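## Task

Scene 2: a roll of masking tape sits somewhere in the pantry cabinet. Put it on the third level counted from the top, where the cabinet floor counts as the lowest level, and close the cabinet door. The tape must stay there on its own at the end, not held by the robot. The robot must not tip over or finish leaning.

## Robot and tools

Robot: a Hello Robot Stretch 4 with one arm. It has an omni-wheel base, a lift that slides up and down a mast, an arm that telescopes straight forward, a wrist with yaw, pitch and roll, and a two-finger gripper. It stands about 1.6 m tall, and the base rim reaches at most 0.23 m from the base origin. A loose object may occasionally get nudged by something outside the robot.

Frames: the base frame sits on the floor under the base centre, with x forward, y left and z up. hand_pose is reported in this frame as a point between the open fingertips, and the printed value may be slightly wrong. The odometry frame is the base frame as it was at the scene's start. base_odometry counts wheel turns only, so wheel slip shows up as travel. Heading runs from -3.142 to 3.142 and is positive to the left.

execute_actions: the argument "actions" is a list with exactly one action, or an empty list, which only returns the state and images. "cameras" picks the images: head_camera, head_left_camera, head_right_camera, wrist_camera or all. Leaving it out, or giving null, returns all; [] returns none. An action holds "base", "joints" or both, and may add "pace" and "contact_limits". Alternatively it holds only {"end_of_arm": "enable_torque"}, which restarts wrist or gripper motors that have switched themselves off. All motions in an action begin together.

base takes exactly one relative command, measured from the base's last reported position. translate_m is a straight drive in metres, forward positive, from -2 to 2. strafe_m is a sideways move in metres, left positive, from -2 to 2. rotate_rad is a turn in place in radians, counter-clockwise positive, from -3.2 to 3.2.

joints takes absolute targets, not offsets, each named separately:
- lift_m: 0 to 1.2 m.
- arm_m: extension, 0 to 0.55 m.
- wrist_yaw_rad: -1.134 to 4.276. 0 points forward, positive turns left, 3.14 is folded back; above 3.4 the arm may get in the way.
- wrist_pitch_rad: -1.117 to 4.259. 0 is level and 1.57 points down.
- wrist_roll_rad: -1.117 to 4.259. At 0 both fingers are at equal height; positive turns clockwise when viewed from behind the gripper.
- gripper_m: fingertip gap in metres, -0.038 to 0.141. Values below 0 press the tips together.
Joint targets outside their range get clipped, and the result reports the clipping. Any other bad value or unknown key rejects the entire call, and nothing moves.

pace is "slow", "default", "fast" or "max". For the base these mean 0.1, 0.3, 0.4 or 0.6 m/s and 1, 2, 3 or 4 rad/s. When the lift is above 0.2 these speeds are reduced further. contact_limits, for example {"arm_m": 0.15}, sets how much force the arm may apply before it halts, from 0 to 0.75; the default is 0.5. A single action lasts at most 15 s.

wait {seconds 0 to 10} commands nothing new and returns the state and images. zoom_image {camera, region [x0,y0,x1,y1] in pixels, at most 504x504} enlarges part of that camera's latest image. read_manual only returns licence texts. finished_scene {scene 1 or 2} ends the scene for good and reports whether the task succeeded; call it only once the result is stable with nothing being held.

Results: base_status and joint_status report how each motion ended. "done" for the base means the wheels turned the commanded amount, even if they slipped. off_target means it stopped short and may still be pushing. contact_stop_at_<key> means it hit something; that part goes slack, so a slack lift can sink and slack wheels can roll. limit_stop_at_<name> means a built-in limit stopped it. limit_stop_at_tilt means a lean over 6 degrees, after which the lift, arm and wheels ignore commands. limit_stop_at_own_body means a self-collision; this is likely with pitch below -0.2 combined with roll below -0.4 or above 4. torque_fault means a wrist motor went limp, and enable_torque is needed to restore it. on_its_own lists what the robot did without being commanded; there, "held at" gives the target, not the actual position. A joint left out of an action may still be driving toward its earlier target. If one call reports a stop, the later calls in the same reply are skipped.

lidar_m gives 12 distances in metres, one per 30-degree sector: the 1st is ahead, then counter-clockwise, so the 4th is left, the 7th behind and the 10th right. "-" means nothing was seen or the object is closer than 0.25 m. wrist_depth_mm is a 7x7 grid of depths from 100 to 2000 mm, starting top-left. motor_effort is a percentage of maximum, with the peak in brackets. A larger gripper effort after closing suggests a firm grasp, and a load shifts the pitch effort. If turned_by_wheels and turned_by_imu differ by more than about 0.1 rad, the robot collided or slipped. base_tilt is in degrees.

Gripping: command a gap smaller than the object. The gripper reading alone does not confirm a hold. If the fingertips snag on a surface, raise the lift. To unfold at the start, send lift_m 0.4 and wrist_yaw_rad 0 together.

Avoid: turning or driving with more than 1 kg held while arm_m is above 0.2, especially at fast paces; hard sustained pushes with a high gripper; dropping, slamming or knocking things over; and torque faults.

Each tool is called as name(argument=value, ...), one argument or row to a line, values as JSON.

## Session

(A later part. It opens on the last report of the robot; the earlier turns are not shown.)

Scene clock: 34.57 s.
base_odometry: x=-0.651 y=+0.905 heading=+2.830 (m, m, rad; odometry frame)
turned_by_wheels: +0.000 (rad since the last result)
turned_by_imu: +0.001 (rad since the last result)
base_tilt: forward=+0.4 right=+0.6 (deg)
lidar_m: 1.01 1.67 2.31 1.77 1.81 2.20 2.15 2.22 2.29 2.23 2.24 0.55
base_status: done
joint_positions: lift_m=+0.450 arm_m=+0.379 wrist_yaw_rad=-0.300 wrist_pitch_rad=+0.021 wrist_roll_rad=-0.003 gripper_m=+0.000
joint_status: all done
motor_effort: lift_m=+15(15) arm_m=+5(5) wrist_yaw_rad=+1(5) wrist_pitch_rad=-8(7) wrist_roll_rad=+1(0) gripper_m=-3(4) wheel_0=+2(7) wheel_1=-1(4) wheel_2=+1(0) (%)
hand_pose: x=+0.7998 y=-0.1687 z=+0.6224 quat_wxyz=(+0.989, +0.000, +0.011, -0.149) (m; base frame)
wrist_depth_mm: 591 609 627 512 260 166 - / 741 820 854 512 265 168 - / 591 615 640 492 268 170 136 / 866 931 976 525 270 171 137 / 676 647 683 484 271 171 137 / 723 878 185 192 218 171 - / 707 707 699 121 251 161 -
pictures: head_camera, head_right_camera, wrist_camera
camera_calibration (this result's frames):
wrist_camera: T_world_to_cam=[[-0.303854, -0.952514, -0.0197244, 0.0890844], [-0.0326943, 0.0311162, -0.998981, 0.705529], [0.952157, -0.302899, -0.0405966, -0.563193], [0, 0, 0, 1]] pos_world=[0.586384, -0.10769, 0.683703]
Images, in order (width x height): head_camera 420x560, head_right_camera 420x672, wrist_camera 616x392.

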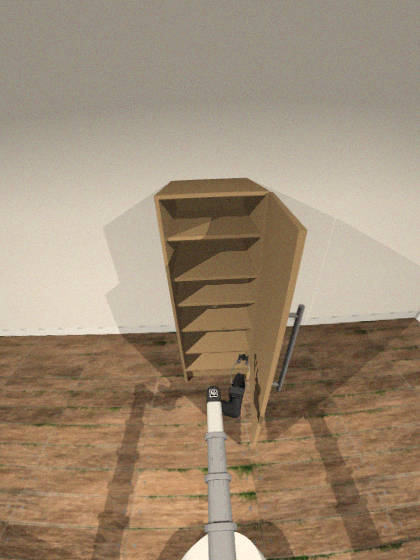

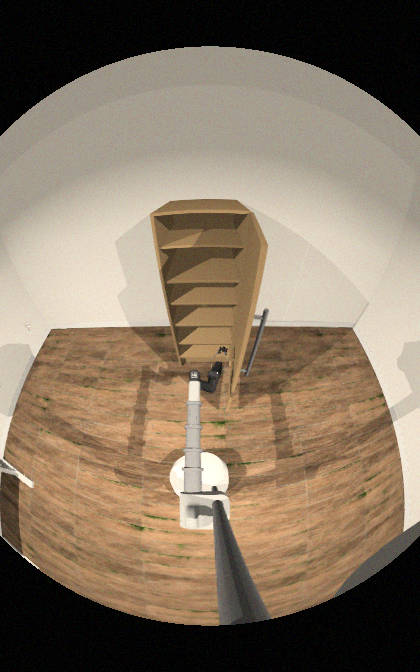

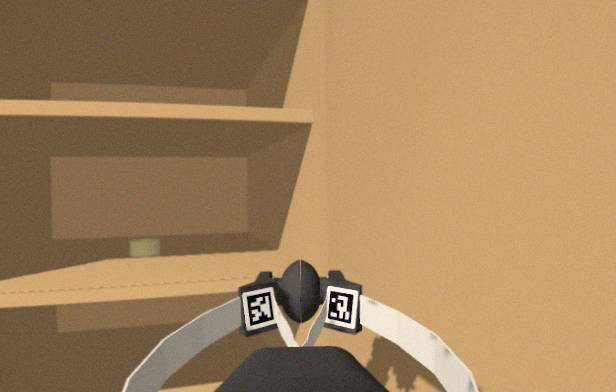

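execute_actions(
  actions=[
    {"base": {"strafe_m": 0.054}, "joints": {"wrist_yaw_rad": 0.0, "wrist_pitch_rad": 0.27, "gripper_m": 0.09, "lift_m": 0.505}},
  ],
  cameras=["head_camera", "wrist_camera"],
)

Scene clock: 36.63 s.
base_odometry: x=-0.667 y=+0.854 heading=+2.830 (m, m, rad; odometry frame)
turned_by_wheels: +0.000 (rad since the last result)
turned_by_imu: +0.001 (rad since the last result)
base_tilt: forward=+0.4 right=+0.6 (deg)
lidar_m: 1.02 1.68 2.32 1.75 1.76 2.18 2.14 2.23 2.36 2.26 2.25 0.61
base_status: done
joint_positions: lift_m=+0.505 arm_m=+0.379 wrist_yaw_rad=+0.000 wrist_pitch_rad=+0.272 wrist_roll_rad=-0.003 gripper_m=+0.090
joint_status: all done
motor_effort: lift_m=+23(23) arm_m=+5(5) wrist_yaw_rad=+3(8) wrist_pitch_rad=-6(9) wrist_roll_rad=-1(0) gripper_m=-3(5) wheel_0=+1(8) wheel_1=-2(5) wheel_2=+0(2) (%)
hand_pose: x=+0.8279 y=-0.0875 z=+0.6054 quat_wxyz=(+0.991, -0.001, +0.136, +0.000) (m; base frame)
wrist_depth_mm: 878 421 603 462 466 433 351 / 917 525 917 931 809 469 345 / 960 530 931 960 820 477 347 / 991 488 554 544 544 466 349 / 1042 488 798 854 842 480 351 / 1078 480 200 676 195 473 349 / 1025 517 544 121 554 427 357
pictures: head_camera, wrist_camera
camera_calibration (this result's frames):
wrist_camera: T_world_to_cam=[[-0.0140977, -0.999759, -0.0168285, -0.0711935], [-0.28699, 0.0201678, -0.957721, 0.871524], [0.95783, -0.00867207, -0.287205, -0.395702], [0, 0, 0, 1]] pos_world=[0.62813, -0.0921846, 0.719831]
Images, in order (width x height): head_camera 420x560, wrist_camera 616x392.

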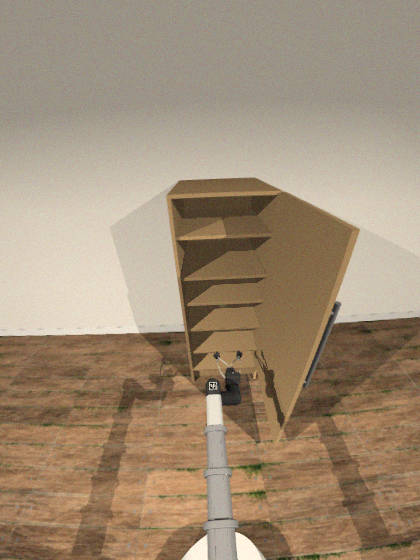

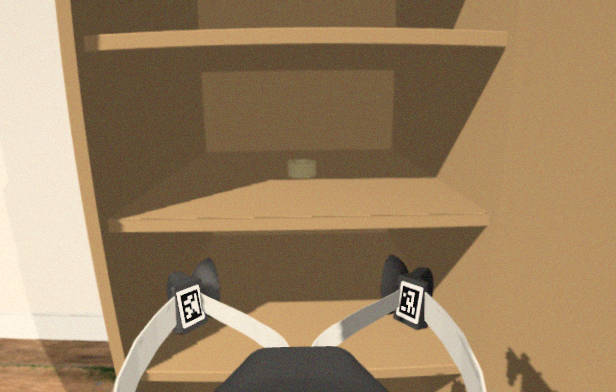

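execute_actions(
  actions=[
    {"base": {"translate_m": 0.2}},
  ],
  cameras=["head_camera", "wrist_camera"],
)

Scene clock: 38.77 s.
base_odometry: x=-0.858 y=+0.915 heading=+2.830 (m, m, rad; odometry frame)
turned_by_wheels: +0.000 (rad since the last result)
turned_by_imu: +0.001 (rad since the last result)
base_tilt: forward=+0.5 right=+0.4 (deg)
lidar_m: 0.82 1.46 2.02 2.44 1.76 2.40 2.33 2.44 2.37 2.28 0.45 0.46
base_status: done
joint_positions: lift_m=+0.505 arm_m=+0.379 wrist_yaw_rad=+0.000 wrist_pitch_rad=+0.272 wrist_roll_rad=-0.003 gripper_m=+0.090
joint_status: not commanded
motor_effort: lift_m=+23(23) arm_m=+5(5) wrist_yaw_rad=+2(3) wrist_pitch_rad=-6(6) wrist_roll_rad=-1(0) gripper_m=-4(3) wheel_0=+2(6) wheel_1=+1(1) wheel_2=+1(11) (%)
hand_pose: x=+0.8279 y=-0.0875 z=+0.6054 quat_wxyz=(+0.991, -0.001, +0.136, +0.000) (m; base frame)
wrist_depth_mm: 276 298 320 334 332 320 303 / 349 521 732 732 741 473 338 / 349 521 759 768 759 480 342 / 349 484 554 544 544 452 343 / 329 362 362 359 355 351 325 / 277 267 200 279 195 274 286 / 340 433 544 121 549 418 351
pictures: head_camera, wrist_camera
camera_calibration (this result's frames):
wrist_camera: T_world_to_cam=[[-0.0140452, -0.99976, -0.0168272, -0.0712232], [-0.287084, 0.0201523, -0.957693, 0.871561], [0.957802, -0.00862015, -0.287298, -0.395625], [0, 0, 0, 1]] pos_world=[0.628142, -0.0921804, 0.719828]
Images, in order (width x height): head_camera 420x560, wrist_camera 616x392.

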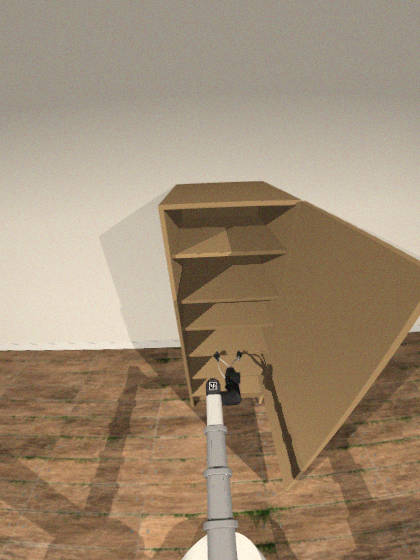

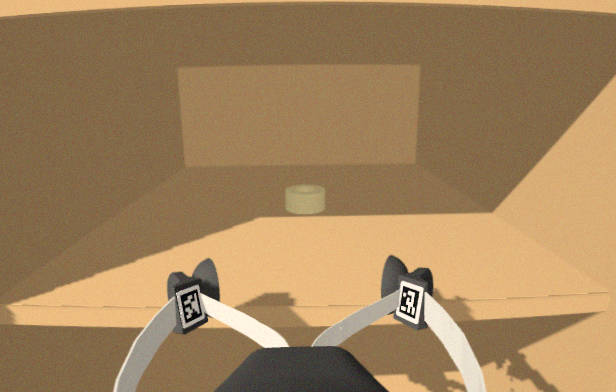

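zoom_image(
  camera="head_camera",
  region=[170, 330, 290, 450],
)

Region (170, 330, 290, 450) of head_camera's 420x560 image, scaled by 4.200, with more detail than that image has.

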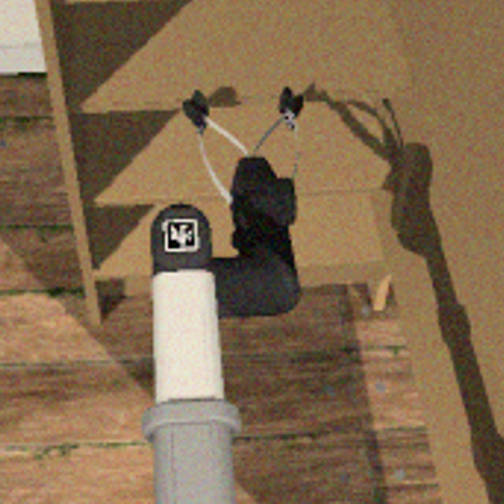

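execute_actions(
  actions=[
    {"base": {"translate_m": 0.12}, "joints": {"arm_m": 0.45, "lift_m": 0.496}, "contact_limits": {"arm_m": 0.2}},
  ],
  cameras=["head_camera", "wrist_camera"],
)

Scene clock: 41.23 s.
base_odometry: x=-0.972 y=+0.952 heading=+2.831 (m, m, rad; odometry frame)
turned_by_wheels: +0.000 (rad since the last result)
turned_by_imu: +0.001 (rad since the last result)
base_tilt: forward=+0.3 right=+0.4 (deg)
lidar_m: 0.70 1.32 1.86 2.44 1.84 2.42 2.46 2.57 2.37 2.29 0.38 0.45
base_status: done
joint_positions: lift_m=+0.496 arm_m=+0.449 wrist_yaw_rad=+0.000 wrist_pitch_rad=+0.272 wrist_roll_rad=-0.003 gripper_m=+0.090
joint_status: all done
motor_effort: lift_m=+15(21) arm_m=+5(4) wrist_yaw_rad=+2(2) wrist_pitch_rad=-6(8) wrist_roll_rad=+0(1) gripper_m=-3(5) wheel_0=+0(7) wheel_1=+2(2) wheel_2=-1(6) (%)
contact_limits: arm_m 0.2
hand_pose: x=+0.8978 y=-0.0874 z=+0.5970 quat_wxyz=(+0.991, -0.001, +0.136, +0.000) (m; base frame)
wrist_depth_mm: 306 349 373 387 387 368 329 / 343 512 554 559 559 480 343 / 347 512 574 574 585 484 345 / 345 473 517 517 508 459 347 / 314 338 340 297 336 330 320 / 247 248 200 250 195 245 241 / 197 195 202 121 204 191 198
pictures: head_camera, wrist_camera
camera_calibration (this result's frames):
wrist_camera: T_world_to_cam=[[-0.0138394, -0.999763, -0.0168255, -0.0705101], [-0.287214, 0.0200927, -0.957656, 0.883701], [0.957767, -0.00842084, -0.287424, -0.464902], [0, 0, 0, 1]] pos_world=[0.698102, -0.0921642, 0.711471]
Images, in order (width x height): head_camera 420x560, wrist_camera 616x392.

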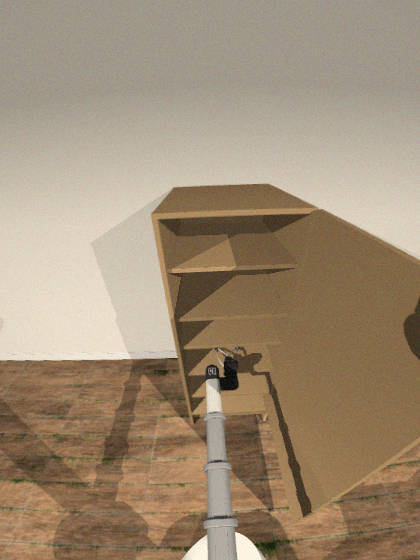

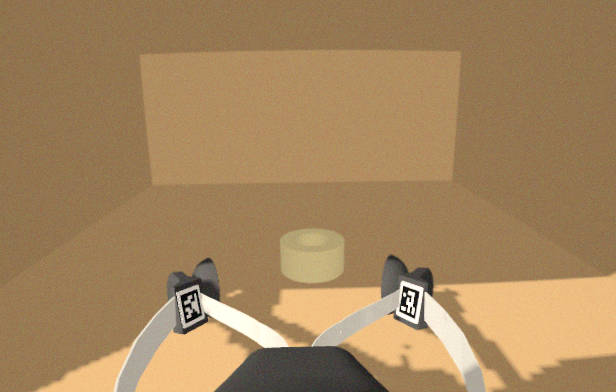

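execute_actions(
  actions=[
    {"base": {"strafe_m": -0.011}, "joints": {"arm_m": 0.527}, "contact_limits": {"arm_m": 0.2}},
  ],
  cameras=["head_camera", "wrist_camera"],
)

Scene clock: 42.63 s.
base_odometry: x=-0.969 y=+0.962 heading=+2.831 (m, m, rad; odometry frame)
turned_by_wheels: +0.000 (rad since the last result)
turned_by_imu: +0.000 (rad since the last result)
base_tilt: forward=+0.3 right=+0.7 (deg)
lidar_m: 0.70 1.35 1.84 2.46 1.83 2.45 2.44 2.57 2.36 2.27 0.37 0.43
base_status: done
joint_positions: lift_m=+0.496 arm_m=+0.526 wrist_yaw_rad=+0.000 wrist_pitch_rad=+0.272 wrist_roll_rad=-0.003 gripper_m=+0.090
joint_status: all done
motor_effort: lift_m=+15(15) arm_m=+6(6) wrist_yaw_rad=+1(3) wrist_pitch_rad=-7(7) wrist_roll_rad=-2(0) gripper_m=-2(0) wheel_0=+1(6) wheel_1=+0(3) wheel_2=-1(0) (%)
contact_limits: arm_m 0.2
hand_pose: x=+0.9748 y=-0.0874 z=+0.5970 quat_wxyz=(+0.991, -0.001, +0.136, +0.000) (m; base frame)
wrist_depth_mm: 312 353 375 389 389 362 320 / 359 473 477 484 484 462 334 / 362 492 496 500 500 466 330 / 362 473 508 512 517 436 334 / 322 336 338 338 334 330 307 / 247 247 200 209 195 244 241 / 197 195 202 121 204 191 198
pictures: head_camera, wrist_camera
camera_calibration (this result's frames):
wrist_camera: T_world_to_cam=[[-0.013811, -0.999763, -0.0168253, -0.0694648], [-0.28722, 0.0200844, -0.957654, 0.905811], [0.957765, -0.0083936, -0.287429, -0.538616], [0, 0, 0, 1]] pos_world=[0.775076, -0.0921619, 0.711471]
Images, in order (width x height): head_camera 420x560, wrist_camera 616x392.

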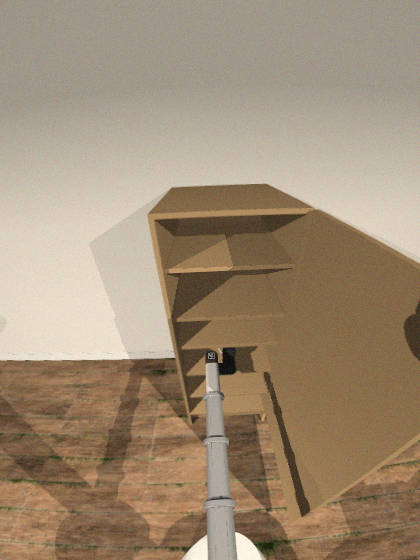

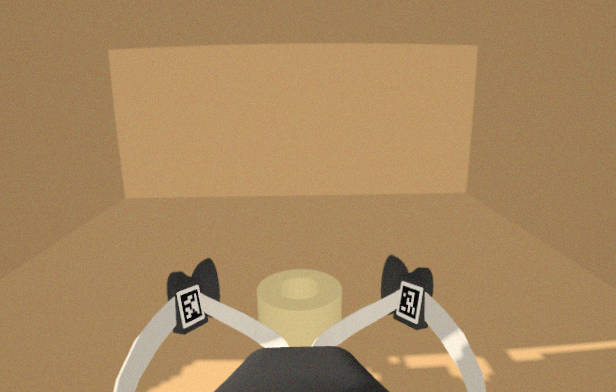

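execute_actions(
  actions=[
    {"joints": {"gripper_m": 0.02}},
  ],
  cameras=["wrist_camera"],
)

Scene clock: 44.33 s.
base_odometry: x=-0.969 y=+0.962 heading=+2.831 (m, m, rad; odometry frame)
turned_by_wheels: +0.000 (rad since the last result)
turned_by_imu: +0.001 (rad since the last result)
base_tilt: forward=+0.3 right=+0.6 (deg)
lidar_m: 0.70 1.34 1.84 2.45 1.85 2.43 2.44 2.54 2.37 2.27 0.37 0.44
base_status: not commanded
joint_positions: lift_m=+0.496 arm_m=+0.526 wrist_yaw_rad=+0.000 wrist_pitch_rad=+0.272 wrist_roll_rad=-0.003 gripper_m=+0.020
joint_status: all done
motor_effort: lift_m=+15(15) arm_m=+5(6) wrist_yaw_rad=+2(2) wrist_pitch_rad=-7(7) wrist_roll_rad=+2(1) gripper_m=-12(10) wheel_0=+1(1) wheel_1=-1(0) wheel_2=-1(1) (%)
hand_pose: x=+0.9748 y=-0.0874 z=+0.5970 quat_wxyz=(+0.991, -0.001, +0.136, +0.000) (m; base frame)
wrist_depth_mm: 314 353 375 389 389 359 322 / 362 469 477 480 484 462 334 / 362 492 500 500 500 466 332 / 359 473 508 512 512 439 332 / 324 338 336 336 334 330 309 / 246 248 187 202 187 244 240 / 197 187 201 125 203 189 198
pictures: wrist_camera
camera_calibration (this result's frames):
wrist_camera: T_world_to_cam=[[-0.0138117, -0.999763, -0.0168248, -0.0694647], [-0.287256, 0.0200844, -0.957643, 0.905829], [0.957754, -0.00839367, -0.287465, -0.538585], [0, 0, 0, 1]] pos_world=[0.775077, -0.0921619, 0.711468]
Images, in order (width x height): wrist_camera 616x392.

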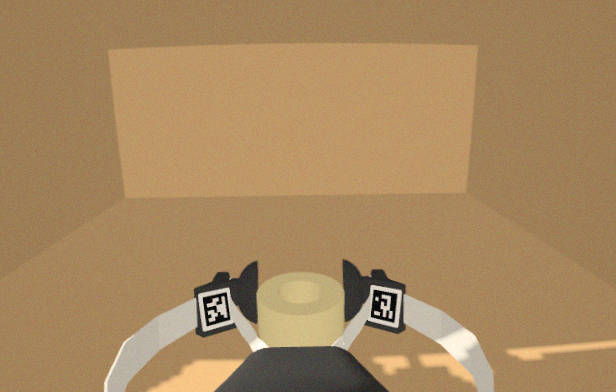

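execute_actions(
  actions=[
    {"joints": {"lift_m": 0.507, "arm_m": 0.24}},
  ],
  cameras=["head_camera", "wrist_camera"],
)

Scene clock: 46.50 s.
base_odometry: x=-0.969 y=+0.962 heading=+2.831 (m, m, rad; odometry frame)
turned_by_wheels: +0.000 (rad since the last result)
turned_by_imu: +0.001 (rad since the last result)
base_tilt: forward=+0.4 right=+0.5 (deg)
lidar_m: 0.70 1.34 1.84 2.45 1.82 2.44 2.45 2.57 2.36 2.28 0.37 0.46
base_status: not commanded
joint_positions: lift_m=+0.507 arm_m=+0.241 wrist_yaw_rad=+0.000 wrist_pitch_rad=+0.273 wrist_roll_rad=-0.003 gripper_m=+0.020
joint_status: all done
motor_effort: lift_m=+23(24) arm_m=-5(8) wrist_yaw_rad=+2(1) wrist_pitch_rad=-8(9) wrist_roll_rad=+1(1) gripper_m=-15(14) wheel_0=+1(1) wheel_1=+0(1) wheel_2=+0(1) (%)
hand_pose: x=+0.6897 y=-0.0874 z=+0.6072 quat_wxyz=(+0.991, -0.001, +0.136, +0.000) (m; base frame)
wrist_depth_mm: 265 286 306 319 315 304 289 / 366 544 750 750 759 452 330 / 368 544 768 778 778 455 327 / 366 504 559 554 549 452 327 / 338 364 364 364 362 357 320 / 298 286 186 203 187 294 303 / 355 424 549 124 554 402 334
pictures: head_camera, wrist_camera
camera_calibration (this result's frames):
wrist_camera: T_world_to_cam=[[-0.0138617, -0.999762, -0.0168189, -0.0732118], [-0.287676, 0.0200968, -0.957517, 0.833918], [0.957627, -0.0084344, -0.287887, -0.26223], [0, 0, 0, 1]] pos_world=[0.490002, -0.0921653, 0.721767]
Images, in order (width x height): head_camera 420x560, wrist_camera 616x392.

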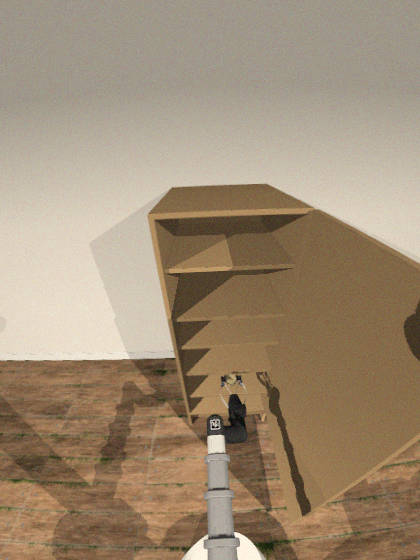

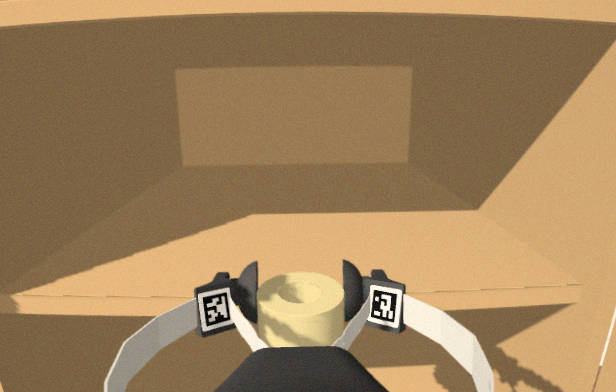

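execute_actions(
  actions=[
    {"joints": {"lift_m": 0.722}},
  ],
  cameras=["head_camera", "wrist_camera"],
)

Scene clock: 49.07 s.
base_odometry: x=-0.969 y=+0.962 heading=+2.831 (m, m, rad; odometry frame)
turned_by_wheels: +0.000 (rad since the last result)
turned_by_imu: +0.001 (rad since the last result)
base_tilt: forward=+0.4 right=+0.7 (deg)
lidar_m: 0.70 1.33 1.85 2.46 1.81 2.47 2.45 2.56 2.35 2.28 0.36 0.44
base_status: not commanded
joint_positions: lift_m=+0.722 arm_m=+0.241 wrist_yaw_rad=+0.000 wrist_pitch_rad=+0.273 wrist_roll_rad=-0.003 gripper_m=+0.020
joint_status: all done
motor_effort: lift_m=+23(25) arm_m=-5(5) wrist_yaw_rad=+2(1) wrist_pitch_rad=-8(8) wrist_roll_rad=+0(0) gripper_m=-16(14) wheel_0=+1(1) wheel_1=+0(1) wheel_2=+0(1) (%)
hand_pose: x=+0.6897 y=-0.0874 z=+0.8222 quat_wxyz=(+0.991, -0.001, +0.136, +0.000) (m; base frame)
wrist_depth_mm: 364 504 715 715 723 415 319 / 259 347 477 591 615 397 307 / 368 544 778 788 788 459 327 / 366 508 564 564 559 455 327 / 343 370 370 368 366 359 322 / 301 287 187 203 187 296 301 / 355 424 530 124 535 402 334
pictures: head_camera, wrist_camera
camera_calibration (this result's frames):
wrist_camera: T_world_to_cam=[[-0.0138615, -0.999762, -0.0168188, -0.0695958], [-0.287671, 0.0200966, -0.957519, 1.03979], [0.957629, -0.00843435, -0.287881, -0.200336], [0, 0, 0, 1]] pos_world=[0.49, -0.0921653, 0.936775]
Images, in order (width x height): head_camera 420x560, wrist_camera 616x392.

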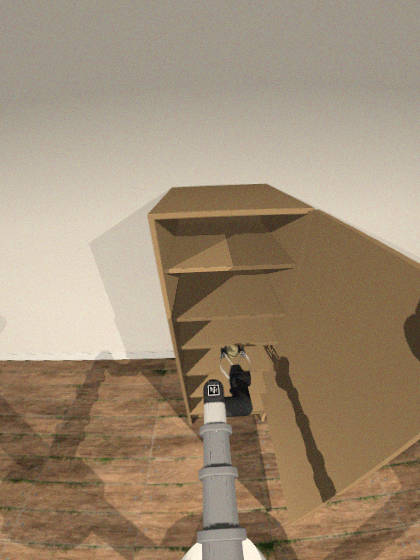

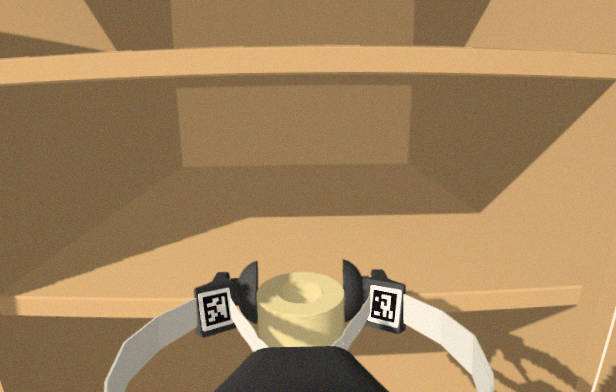

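execute_actions(
  actions=[
    {"joints": {"arm_m": 0.425}, "contact_limits": {"arm_m": 0.2}},
  ],
  cameras=["wrist_camera"],
)

Scene clock: 50.80 s.
base_odometry: x=-0.969 y=+0.962 heading=+2.831 (m, m, rad; odometry frame)
turned_by_wheels: +0.000 (rad since the last result)
turned_by_imu: +0.001 (rad since the last result)
base_tilt: forward=+0.4 right=+0.6 (deg)
lidar_m: 0.70 1.33 1.84 2.45 1.84 2.44 2.45 2.60 2.36 2.27 0.36 0.43
base_status: not commanded
joint_positions: lift_m=+0.722 arm_m=+0.424 wrist_yaw_rad=+0.000 wrist_pitch_rad=+0.272 wrist_roll_rad=-0.003 gripper_m=+0.020
joint_status: all done
motor_effort: lift_m=+23(23) arm_m=+5(4) wrist_yaw_rad=+2(3) wrist_pitch_rad=-7(8) wrist_roll_rad=+1(2) gripper_m=-16(14) wheel_0=+1(1) wheel_1=+0(0) wheel_2=+0(1) (%)
contact_limits: arm_m 0.2
hand_pose: x=+0.8728 y=-0.0874 z=+0.8223 quat_wxyz=(+0.991, -0.001, +0.136, +0.000) (m; base frame)
wrist_depth_mm: - - - - - - - / 271 364 492 574 580 402 319 / 364 539 603 603 603 462 329 / 364 500 564 559 554 452 332 / 342 368 368 366 364 359 324 / 268 271 186 203 187 266 263 / 215 204 220 124 221 205 215
pictures: wrist_camera
camera_calibration (this result's frames):
wrist_camera: T_world_to_cam=[[-0.0137301, -0.999764, -0.0168218, -0.0671332], [-0.287464, 0.0200599, -0.957581, 1.0924], [0.957693, -0.00831203, -0.287672, -0.375908], [0, 0, 0, 1]] pos_world=[0.673107, -0.0921553, 0.936792]
Images, in order (width x height): wrist_camera 616x392.

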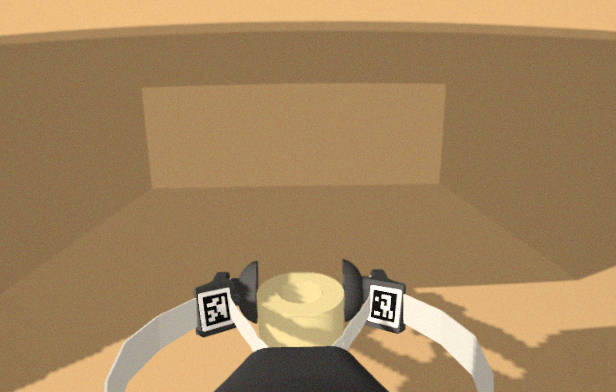

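execute_actions(
  actions=[
    {"joints": {"lift_m": 0.71}, "pace": "slow"},
  ],
  cameras=["wrist_camera"],
)

Scene clock: 51.67 s.
base_odometry: x=-0.969 y=+0.962 heading=+2.831 (m, m, rad; odometry frame)
turned_by_wheels: +0.000 (rad since the last result)
turned_by_imu: +0.000 (rad since the last result)
base_tilt: forward=+0.4 right=+0.7 (deg)
lidar_m: 0.69 1.34 1.86 2.45 1.85 2.42 2.45 2.57 2.37 2.29 0.35 0.44
base_status: not commanded
joint_positions: lift_m=+0.710 arm_m=+0.424 wrist_yaw_rad=+0.000 wrist_pitch_rad=+0.272 wrist_roll_rad=-0.003 gripper_m=+0.020
joint_status: all done
motor_effort: lift_m=+15(23) arm_m=+5(6) wrist_yaw_rad=+1(2) wrist_pitch_rad=-8(7) wrist_roll_rad=+1(2) gripper_m=-13(12) wheel_0=+1(1) wheel_1=+0(0) wheel_2=+0(0) (%)
hand_pose: x=+0.8728 y=-0.0874 z=+0.8109 quat_wxyz=(+0.991, -0.001, +0.136, +0.000) (m; base frame)
wrist_depth_mm: 135 134 143 148 148 143 - / 334 462 580 574 580 430 319 / 364 544 597 603 609 466 329 / 364 477 521 517 512 436 330 / 324 340 342 340 336 332 307 / 248 250 186 203 187 246 242 / 198 188 202 124 205 190 198
pictures: wrist_camera
camera_calibration (this result's frames):
wrist_camera: T_world_to_cam=[[-0.0137301, -0.999764, -0.0168219, -0.0673238], [-0.287464, 0.02006, -0.957581, 1.08154], [0.957693, -0.00831197, -0.287672, -0.379171], [0, 0, 0, 1]] pos_world=[0.673108, -0.0921553, 0.925452]
Images, in order (width x height): wrist_camera 616x392.

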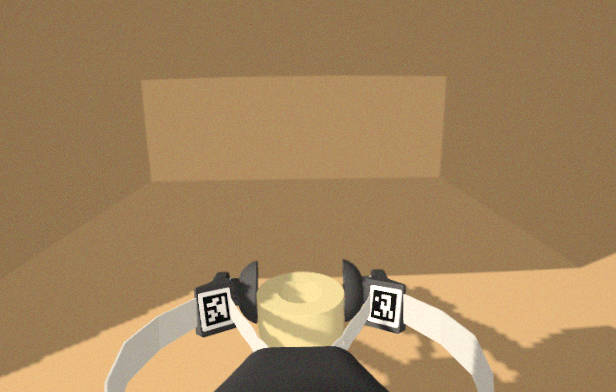

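execute_actions(
  actions=[
    {"joints": {"gripper_m": 0.075}},
  ],
  cameras=["wrist_camera"],
)

Scene clock: 54.30 s.
base_odometry: x=-0.969 y=+0.962 heading=+2.831 (m, m, rad; odometry frame)
turned_by_wheels: +0.000 (rad since the last result)
turned_by_imu: +0.001 (rad since the last result)
base_tilt: forward=+0.4 right=+0.5 (deg)
lidar_m: 0.70 1.33 1.84 2.46 1.83 2.46 2.45 2.57 2.36 2.27 0.35 0.44
base_status: not commanded
joint_positions: lift_m=+0.710 arm_m=+0.424 wrist_yaw_rad=+0.000 wrist_pitch_rad=+0.272 wrist_roll_rad=-0.003 gripper_m=+0.075
joint_status: all done
motor_effort: lift_m=+15(15) arm_m=+6(5) wrist_yaw_rad=+2(2) wrist_pitch_rad=-7(7) wrist_roll_rad=+0(1) gripper_m=-3(12) wheel_0=+2(1) wheel_1=-1(0) wheel_2=-1(1) (%)
hand_pose: x=+0.8728 y=-0.0874 z=+0.8109 quat_wxyz=(+0.991, -0.001, +0.136, +0.000) (m; base frame)
wrist_depth_mm: 135 133 142 147 147 142 - / 332 466 574 580 580 427 319 / 362 539 603 597 597 466 329 / 364 477 521 521 512 436 330 / 324 342 342 340 338 334 309 / 248 251 200 210 194 246 243 / 198 192 207 120 205 192 199
pictures: wrist_camera
camera_calibration (this result's frames):
wrist_camera: T_world_to_cam=[[-0.0137304, -0.999764, -0.0168218, -0.0673237], [-0.287464, 0.02006, -0.957581, 1.08154], [0.957693, -0.0083123, -0.287672, -0.379172], [0, 0, 0, 1]] pos_world=[0.673109, -0.0921553, 0.925452]
Images, in order (width x height): wrist_camera 616x392.

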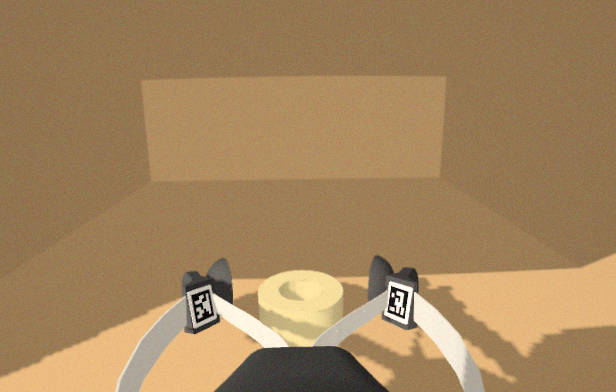

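execute_actions(
  actions=[
    {"base": {"translate_m": -0.3}, "joints": {"arm_m": 0.0}, "pace": "fast"},
  ],
  cameras=["head_camera", "head_right_camera", "wrist_camera"],
)

Scene clock: 57.40 s.
base_odometry: x=-0.683 y=+0.870 heading=+2.830 (m, m, rad; odometry frame)
turned_by_wheels: +0.000 (rad since the last result)
turned_by_imu: +0.001 (rad since the last result)
base_tilt: forward=+0.4 right=+0.7 (deg)
lidar_m: 1.01 1.64 2.26 1.74 1.75 2.21 2.15 2.24 2.35 2.27 2.24 0.56
base_status: done
joint_positions: lift_m=+0.710 arm_m=+0.002 wrist_yaw_rad=+0.000 wrist_pitch_rad=+0.272 wrist_roll_rad=-0.003 gripper_m=+0.075
joint_status: all done
motor_effort: lift_m=+16(16) arm_m=-5(7) wrist_yaw_rad=+3(1) wrist_pitch_rad=-7(8) wrist_roll_rad=+2(0) gripper_m=+0(1) wheel_0=+0(7) wheel_1=+0(7) wheel_2=-2(9) (%)
hand_pose: x=+0.4506 y=-0.0875 z=+0.8109 quat_wxyz=(+0.991, -0.001, +0.136, +0.000) (m; base frame)
wrist_depth_mm: 1229 1229 1205 1205 842 445 327 / 1281 1255 1025 1229 759 455 330 / 1308 1308 931 1118 809 462 327 / 1366 1397 1098 1336 878 462 329 / 1430 1464 904 1008 809 466 329 / 1499 1464 200 1060 194 462 327 / 1336 1308 976 120 854 402 334
pictures: head_camera, head_right_camera, wrist_camera
camera_calibration (this result's frames):
wrist_camera: T_world_to_cam=[[-0.0140247, -0.99976, -0.0168231, -0.07307], [-0.287386, 0.0201452, -0.957603, 0.960126], [0.957712, -0.00859542, -0.287599, 0.0251213], [0, 0, 0, 1]] pos_world=[0.250843, -0.0921784, 0.925415]
Images, in order (width x height): head_camera 420x560, head_right_camera 420x672, wrist_camera 616x392.

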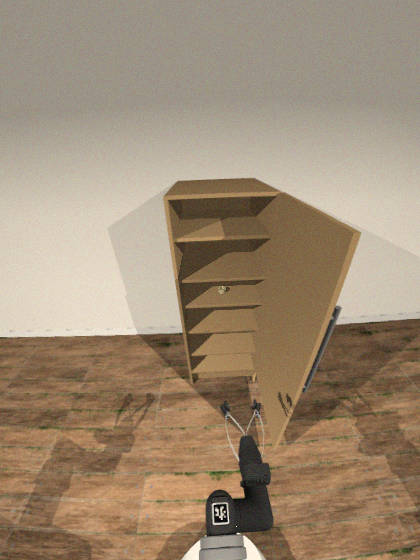

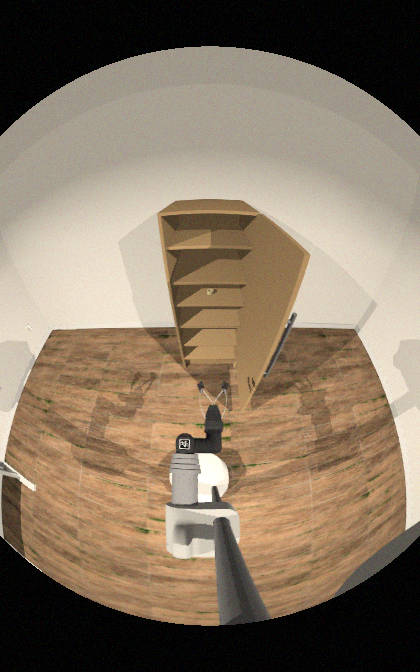

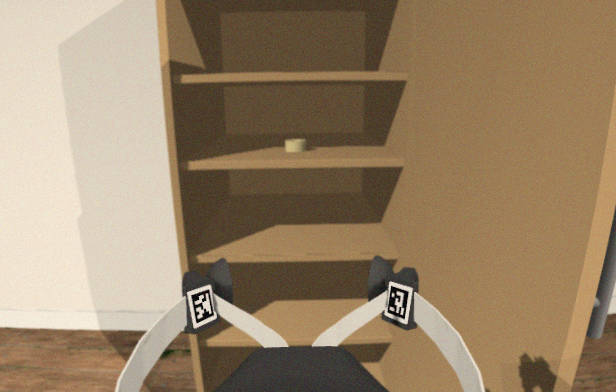

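execute_actions(
  actions=[
    {"base": {"strafe_m": -0.34}, "joints": {"lift_m": 0.33, "wrist_pitch_rad": 0.0, "gripper_m": 0.0}, "pace": "fast"},
  ],
  cameras=["head_camera", "head_left_camera", "wrist_camera"],
)

Scene clock: 59.87 s.
base_odometry: x=-0.579 y=+1.194 heading=+2.830 (m, m, rad; odometry frame)
turned_by_wheels: +0.000 (rad since the last result)
turned_by_imu: +0.000 (rad since the last result)
base_tilt: forward=+0.3 right=+0.5 (deg)
lidar_m: 0.47 1.06 2.26 2.05 2.11 2.24 2.16 2.24 2.02 1.93 2.01 1.63
base_status: done
joint_positions: lift_m=+0.330 arm_m=+0.002 wrist_yaw_rad=+0.000 wrist_pitch_rad=+0.002 wrist_roll_rad=-0.003 gripper_m=+0.000
joint_status: all done
motor_effort: lift_m=+16(13) arm_m=-5(5) wrist_yaw_rad=+2(3) wrist_pitch_rad=-7(11) wrist_roll_rad=+1(0) gripper_m=-8(5) wheel_0=-1(12) wheel_1=+2(11) wheel_2=-1(1) (%)
hand_pose: x=+0.4612 y=-0.0875 z=+0.5078 quat_wxyz=(+1.000, -0.001, +0.001, +0.000) (m; base frame)
wrist_depth_mm: 831 809 370 1336 1366 1366 1366 / 831 809 455 1336 1366 1366 1397 / 891 917 455 1336 1366 1366 1366 / 891 1060 455 1366 1336 1336 1397 / 866 1042 449 1336 1366 1336 1366 / 820 798 185 192 1336 1397 1366 / 809 820 375 121 1160 1205 1255
pictures: head_camera, head_left_camera, wrist_camera
camera_calibration (this result's frames):
wrist_camera: T_world_to_cam=[[-0.00892235, -0.999762, -0.019894, -0.0787821], [-0.0215882, 0.0200828, -0.999565, 0.571682], [0.999727, -0.00848899, -0.0217622, -0.226602], [0, 0, 0, 1]] pos_world=[0.238179, -0.092168, 0.564935]
Images, in order (width x height): head_camera 420x560, head_left_camera 420x672, wrist_camera 616x392.

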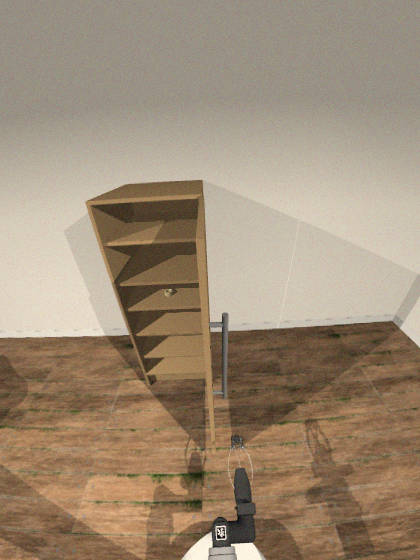

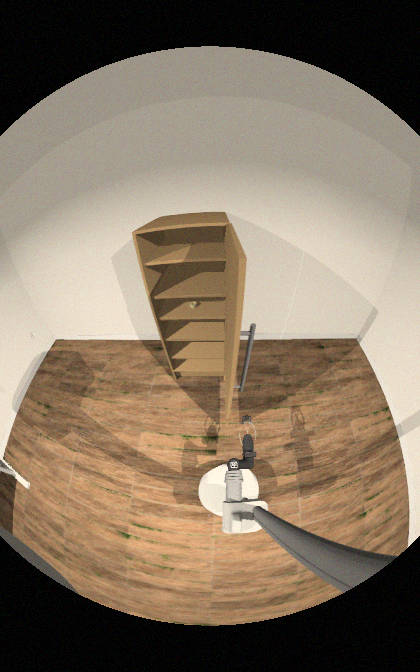

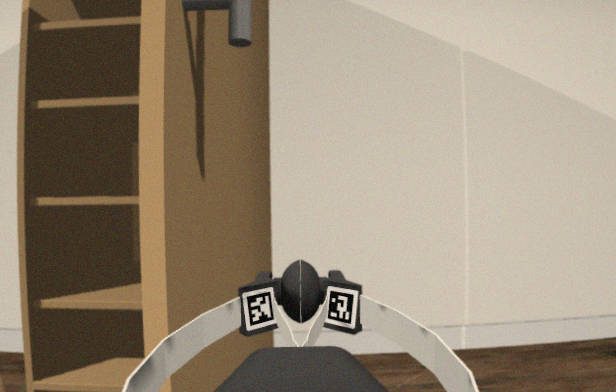

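execute_actions(
  actions=[
    {"base": {"strafe_m": 0.025}, "joints": {"arm_m": 0.24}, "pace": "fast", "contact_limits": {"arm_m": 0.2}},
  ],
  cameras=["head_camera", "wrist_camera"],
)

Scene clock: 61.60 s.
base_odometry: x=-0.587 y=+1.170 heading=+2.830 (m, m, rad; odometry frame)
turned_by_wheels: +0.000 (rad since the last result)
turned_by_imu: +0.000 (rad since the last result)
base_tilt: forward=+0.4 right=+0.5 (deg)
lidar_m: 0.49 1.03 2.27 2.04 2.08 2.25 2.16 2.25 2.05 1.96 2.03 1.64
base_status: done
joint_positions: lift_m=+0.330 arm_m=+0.239 wrist_yaw_rad=+0.000 wrist_pitch_rad=+0.002 wrist_roll_rad=-0.003 gripper_m=+0.000
joint_status: all done
motor_effort: lift_m=+16(16) arm_m=+5(5) wrist_yaw_rad=+2(2) wrist_pitch_rad=-7(7) wrist_roll_rad=+0(1) gripper_m=-6(4) wheel_0=+1(8) wheel_1=-1(8) wheel_2=+0(4) (%)
contact_limits: arm_m 0.2
hand_pose: x=+0.6985 y=-0.0874 z=+0.5079 quat_wxyz=(+1.000, -0.001, +0.001, +0.000) (m; base frame)
wrist_depth_mm: 107 150 324 1118 1118 1118 1138 / 108 151 325 1078 1138 1138 1118 / 108 152 325 1118 1118 1118 1118 / 108 151 322 1118 1118 1118 1118 / 107 150 319 1118 1118 1118 1118 / 106 148 185 193 1118 1138 1138 / - 128 264 121 1098 1118 1138
pictures: head_camera, wrist_camera
camera_calibration (this result's frames):
wrist_camera: T_world_to_cam=[[-0.00868588, -0.999764, -0.0198956, -0.0767613], [-0.0214169, 0.0200778, -0.999569, 0.576736], [0.999733, -0.00825603, -0.0215862, -0.463887], [0, 0, 0, 1]] pos_world=[0.475448, -0.0921527, 0.564947]
Images, in order (width x height): head_camera 420x560, wrist_camera 616x392.

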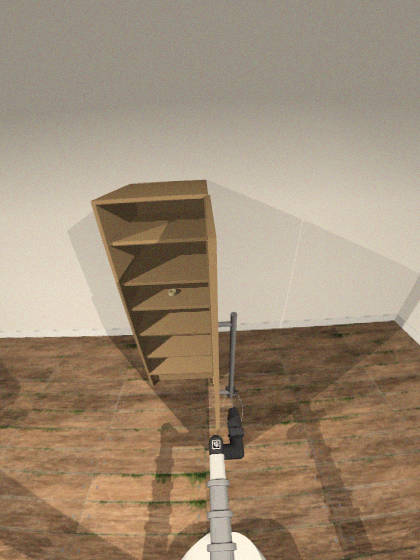

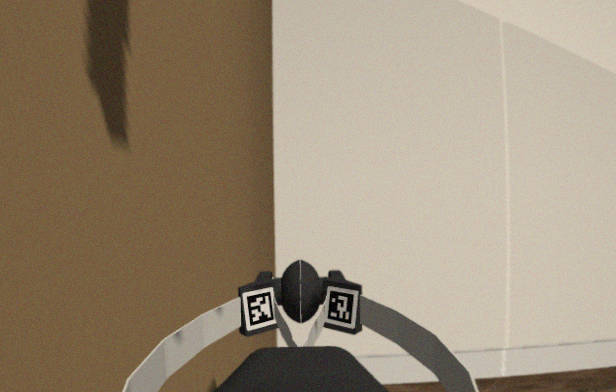

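execute_actions(
  actions=[
    {"base": {"strafe_m": 0.2}, "pace": "slow"},
  ],
  cameras=["head_camera", "wrist_camera"],
)

Scene clock: 65.03 s.
base_odometry: x=-0.648 y=+0.980 heading=+2.830 (m, m, rad; odometry frame)
turned_by_wheels: +0.000 (rad since the last result)
turned_by_imu: +0.002 (rad since the last result)
base_tilt: forward=+0.3 right=+0.6 (deg)
lidar_m: 0.56 1.06 2.28 1.91 1.86 2.24 2.16 2.27 2.23 2.16 2.23 1.64
base_status: done
joint_positions: lift_m=+0.330 arm_m=+0.239 wrist_yaw_rad=+0.000 wrist_pitch_rad=+0.002 wrist_roll_rad=-0.003 gripper_m=+0.000
joint_status: not commanded
motor_effort: lift_m=+16(15) arm_m=+5(5) wrist_yaw_rad=+2(12) wrist_pitch_rad=-7(6) wrist_roll_rad=-1(1) gripper_m=-7(6) wheel_0=-2(10) wheel_1=+2(5) wheel_2=-2(1) (%)
hand_pose: x=+0.6984 y=-0.0875 z=+0.5079 quat_wxyz=(+1.000, -0.001, +0.001, +0.000) (m; base frame)
wrist_depth_mm: 164 197 252 347 1138 1138 1138 / 165 197 253 347 1118 1118 1118 / 165 197 252 345 1138 1098 1138 / 164 198 252 342 1118 1118 1138 / 164 197 251 325 1118 1138 1118 / 163 195 185 192 462 1138 1118 / 162 179 239 121 462 1138 1098
pictures: head_camera, wrist_camera
camera_calibration (this result's frames):
wrist_camera: T_world_to_cam=[[-0.00914371, -0.99976, -0.0198956, -0.0765736], [-0.0214077, 0.0200876, -0.999569, 0.576732], [0.999729, -0.00871385, -0.0215862, -0.463889], [0, 0, 0, 1]] pos_world=[0.47541, -0.0921827, 0.564947]
Images, in order (width x height): head_camera 420x560, wrist_camera 616x392.

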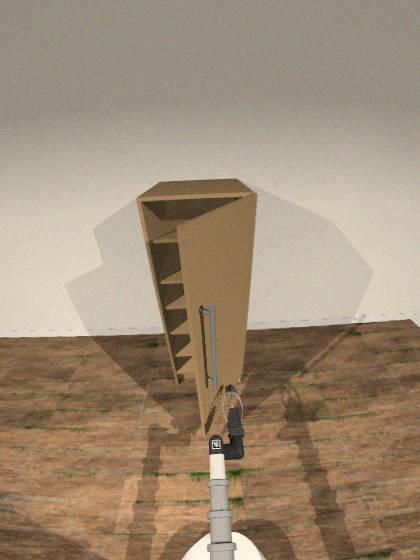

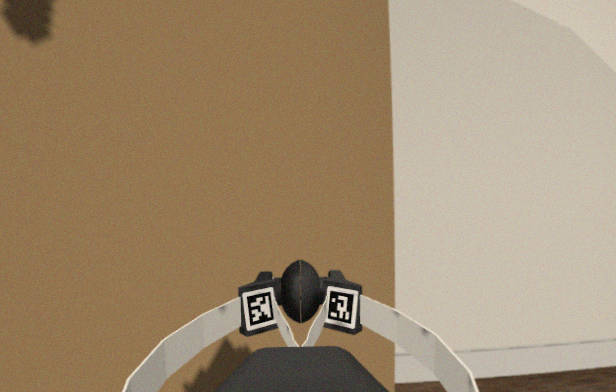

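wait(
  seconds=2,
)

Scene clock: 67.07 s.
base_odometry: x=-0.648 y=+0.980 heading=+2.830 (m, m, rad; odometry frame)
turned_by_wheels: +0.000 (rad since the last result)
turned_by_imu: +0.001 (rad since the last result)
base_tilt: forward=+0.2 right=+0.6 (deg)
lidar_m: 0.60 1.09 2.28 1.86 1.85 2.22 2.15 2.25 2.26 2.14 2.25 1.64
base_status: done
joint_positions: lift_m=+0.330 arm_m=+0.239 wrist_yaw_rad=+0.000 wrist_pitch_rad=+0.002 wrist_roll_rad=-0.003 gripper_m=+0.000
joint_status: not commanded
motor_effort: lift_m=+15(15) arm_m=+5(5) wrist_yaw_rad=+2(12) wrist_pitch_rad=-6(6) wrist_roll_rad=+0(1) gripper_m=-4(6) wheel_0=-2(10) wheel_1=+2(5) wheel_2=-1(1) (%)
hand_pose: x=+0.6984 y=-0.0875 z=+0.5079 quat_wxyz=(+1.000, -0.001, +0.001, +0.000) (m; base frame)
wrist_depth_mm: 202 238 294 384 1118 1118 1138 / 204 239 297 384 1118 1118 1118 / 204 240 296 379 1118 1118 1138 / 204 239 294 382 1118 1118 1138 / 203 237 294 366 1118 1118 1138 / 202 236 185 192 480 1118 1138 / 201 220 282 121 477 1118 1118
wait: 2.00 s; at rest by 0.23 s
pictures: head_camera, head_left_camera, head_right_camera, wrist_camera
camera_calibration (this result's frames):
wrist_camera: T_world_to_cam=[[-0.00914365, -0.99976, -0.0198956, -0.0765737], [-0.0214077, 0.0200876, -0.999569, 0.576732], [0.999729, -0.00871379, -0.0215862, -0.463889], [0, 0, 0, 1]] pos_world=[0.47541, -0.0921827, 0.564947]
Images, in order (width x height): head_camera 420x560, head_left_camera 420x672, head_right_camera 420x672, wrist_camera 616x392.

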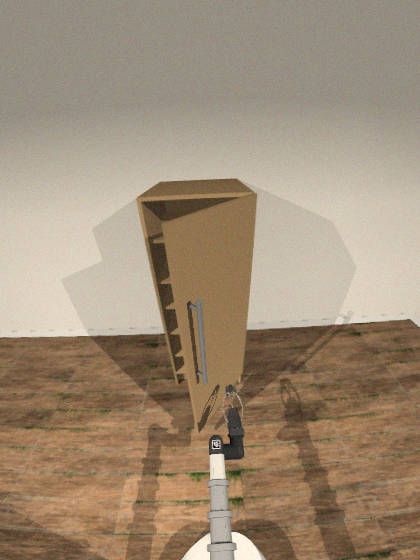

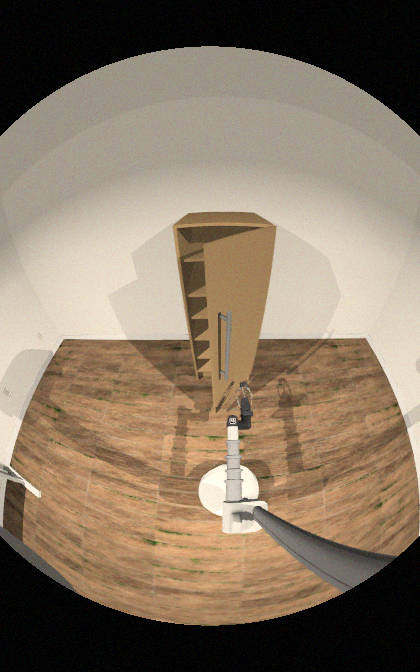

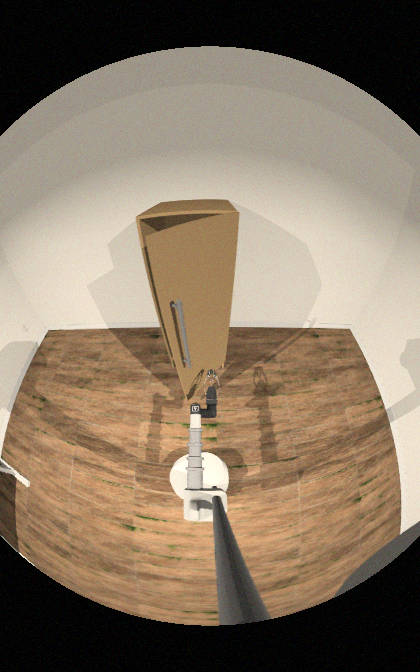

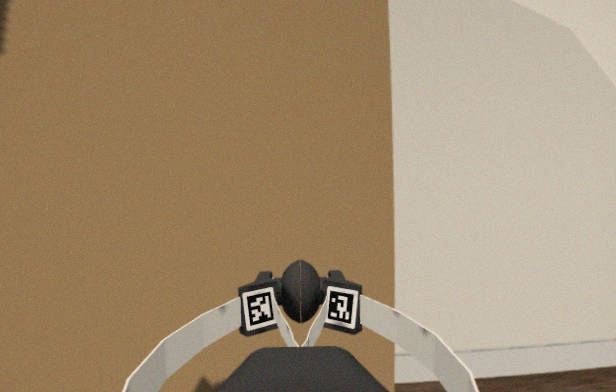

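execute_actions(
  actions=[
    {"base": {"strafe_m": 0.14}, "joints": {"arm_m": 0.36}, "pace": "slow", "contact_limits": {"arm_m": 0.3}},
  ],
  cameras=["head_camera", "wrist_camera"],
)

Scene clock: 69.80 s.
base_odometry: x=-0.691 y=+0.847 heading=+2.830 (m, m, rad; odometry frame)
turned_by_wheels: +0.000 (rad since the last result)
turned_by_imu: +0.001 (rad since the last result)
base_tilt: forward=+0.5 right=+0.5 (deg)
lidar_m: 0.95 1.64 2.30 1.74 1.73 2.18 2.16 2.25 2.38 2.30 2.24 1.02
base_status: done
joint_positions: lift_m=+0.330 arm_m=+0.359 wrist_yaw_rad=+0.000 wrist_pitch_rad=+0.002 wrist_roll_rad=-0.003 gripper_m=+0.000
joint_status: all done
motor_effort: lift_m=+16(15) arm_m=+6(7) wrist_yaw_rad=+3(34) wrist_pitch_rad=-7(7) wrist_roll_rad=+1(1) gripper_m=-4(5) wheel_0=-1(10) wheel_1=+1(2) wheel_2=-1(10) (%)
contact_limits: arm_m 0.3
hand_pose: x=+0.8184 y=-0.0875 z=+0.5079 quat_wxyz=(+1.000, -0.001, +0.001, +0.000) (m; base frame)
wrist_depth_mm: 991 402 407 407 410 415 1008 / 991 404 407 410 410 413 1008 / 976 404 404 410 413 413 1008 / 976 402 404 410 410 413 1008 / 991 404 407 407 410 410 1008 / 991 404 185 192 410 413 1008 / 976 402 404 121 410 413 991
pictures: head_camera, wrist_camera
camera_calibration (this result's frames):
wrist_camera: T_world_to_cam=[[-0.00904551, -0.999761, -0.0198953, -0.0755291], [-0.0214338, 0.0200854, -0.999568, 0.579314], [0.999729, -0.00861518, -0.0216103, -0.58379], [0, 0, 0, 1]] pos_world=[0.595365, -0.0921762, 0.564945]
Images, in order (width x height): head_camera 420x560, wrist_camera 616x392.

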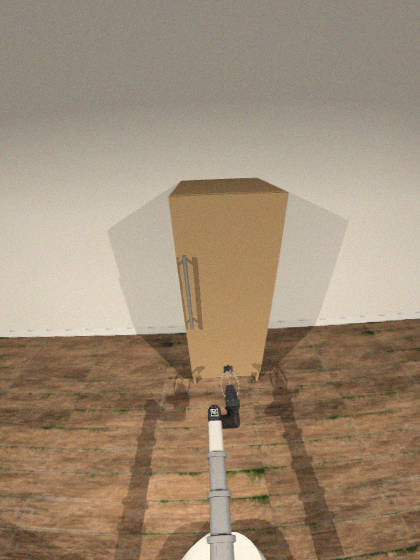

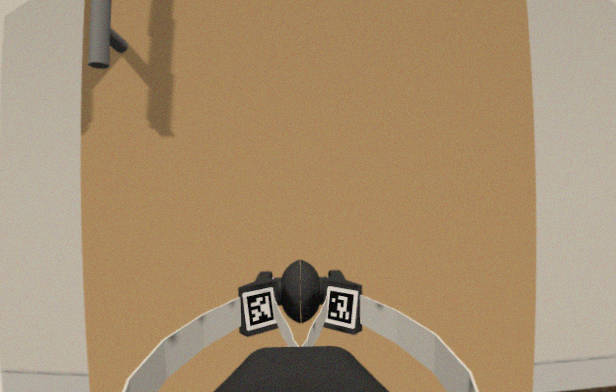

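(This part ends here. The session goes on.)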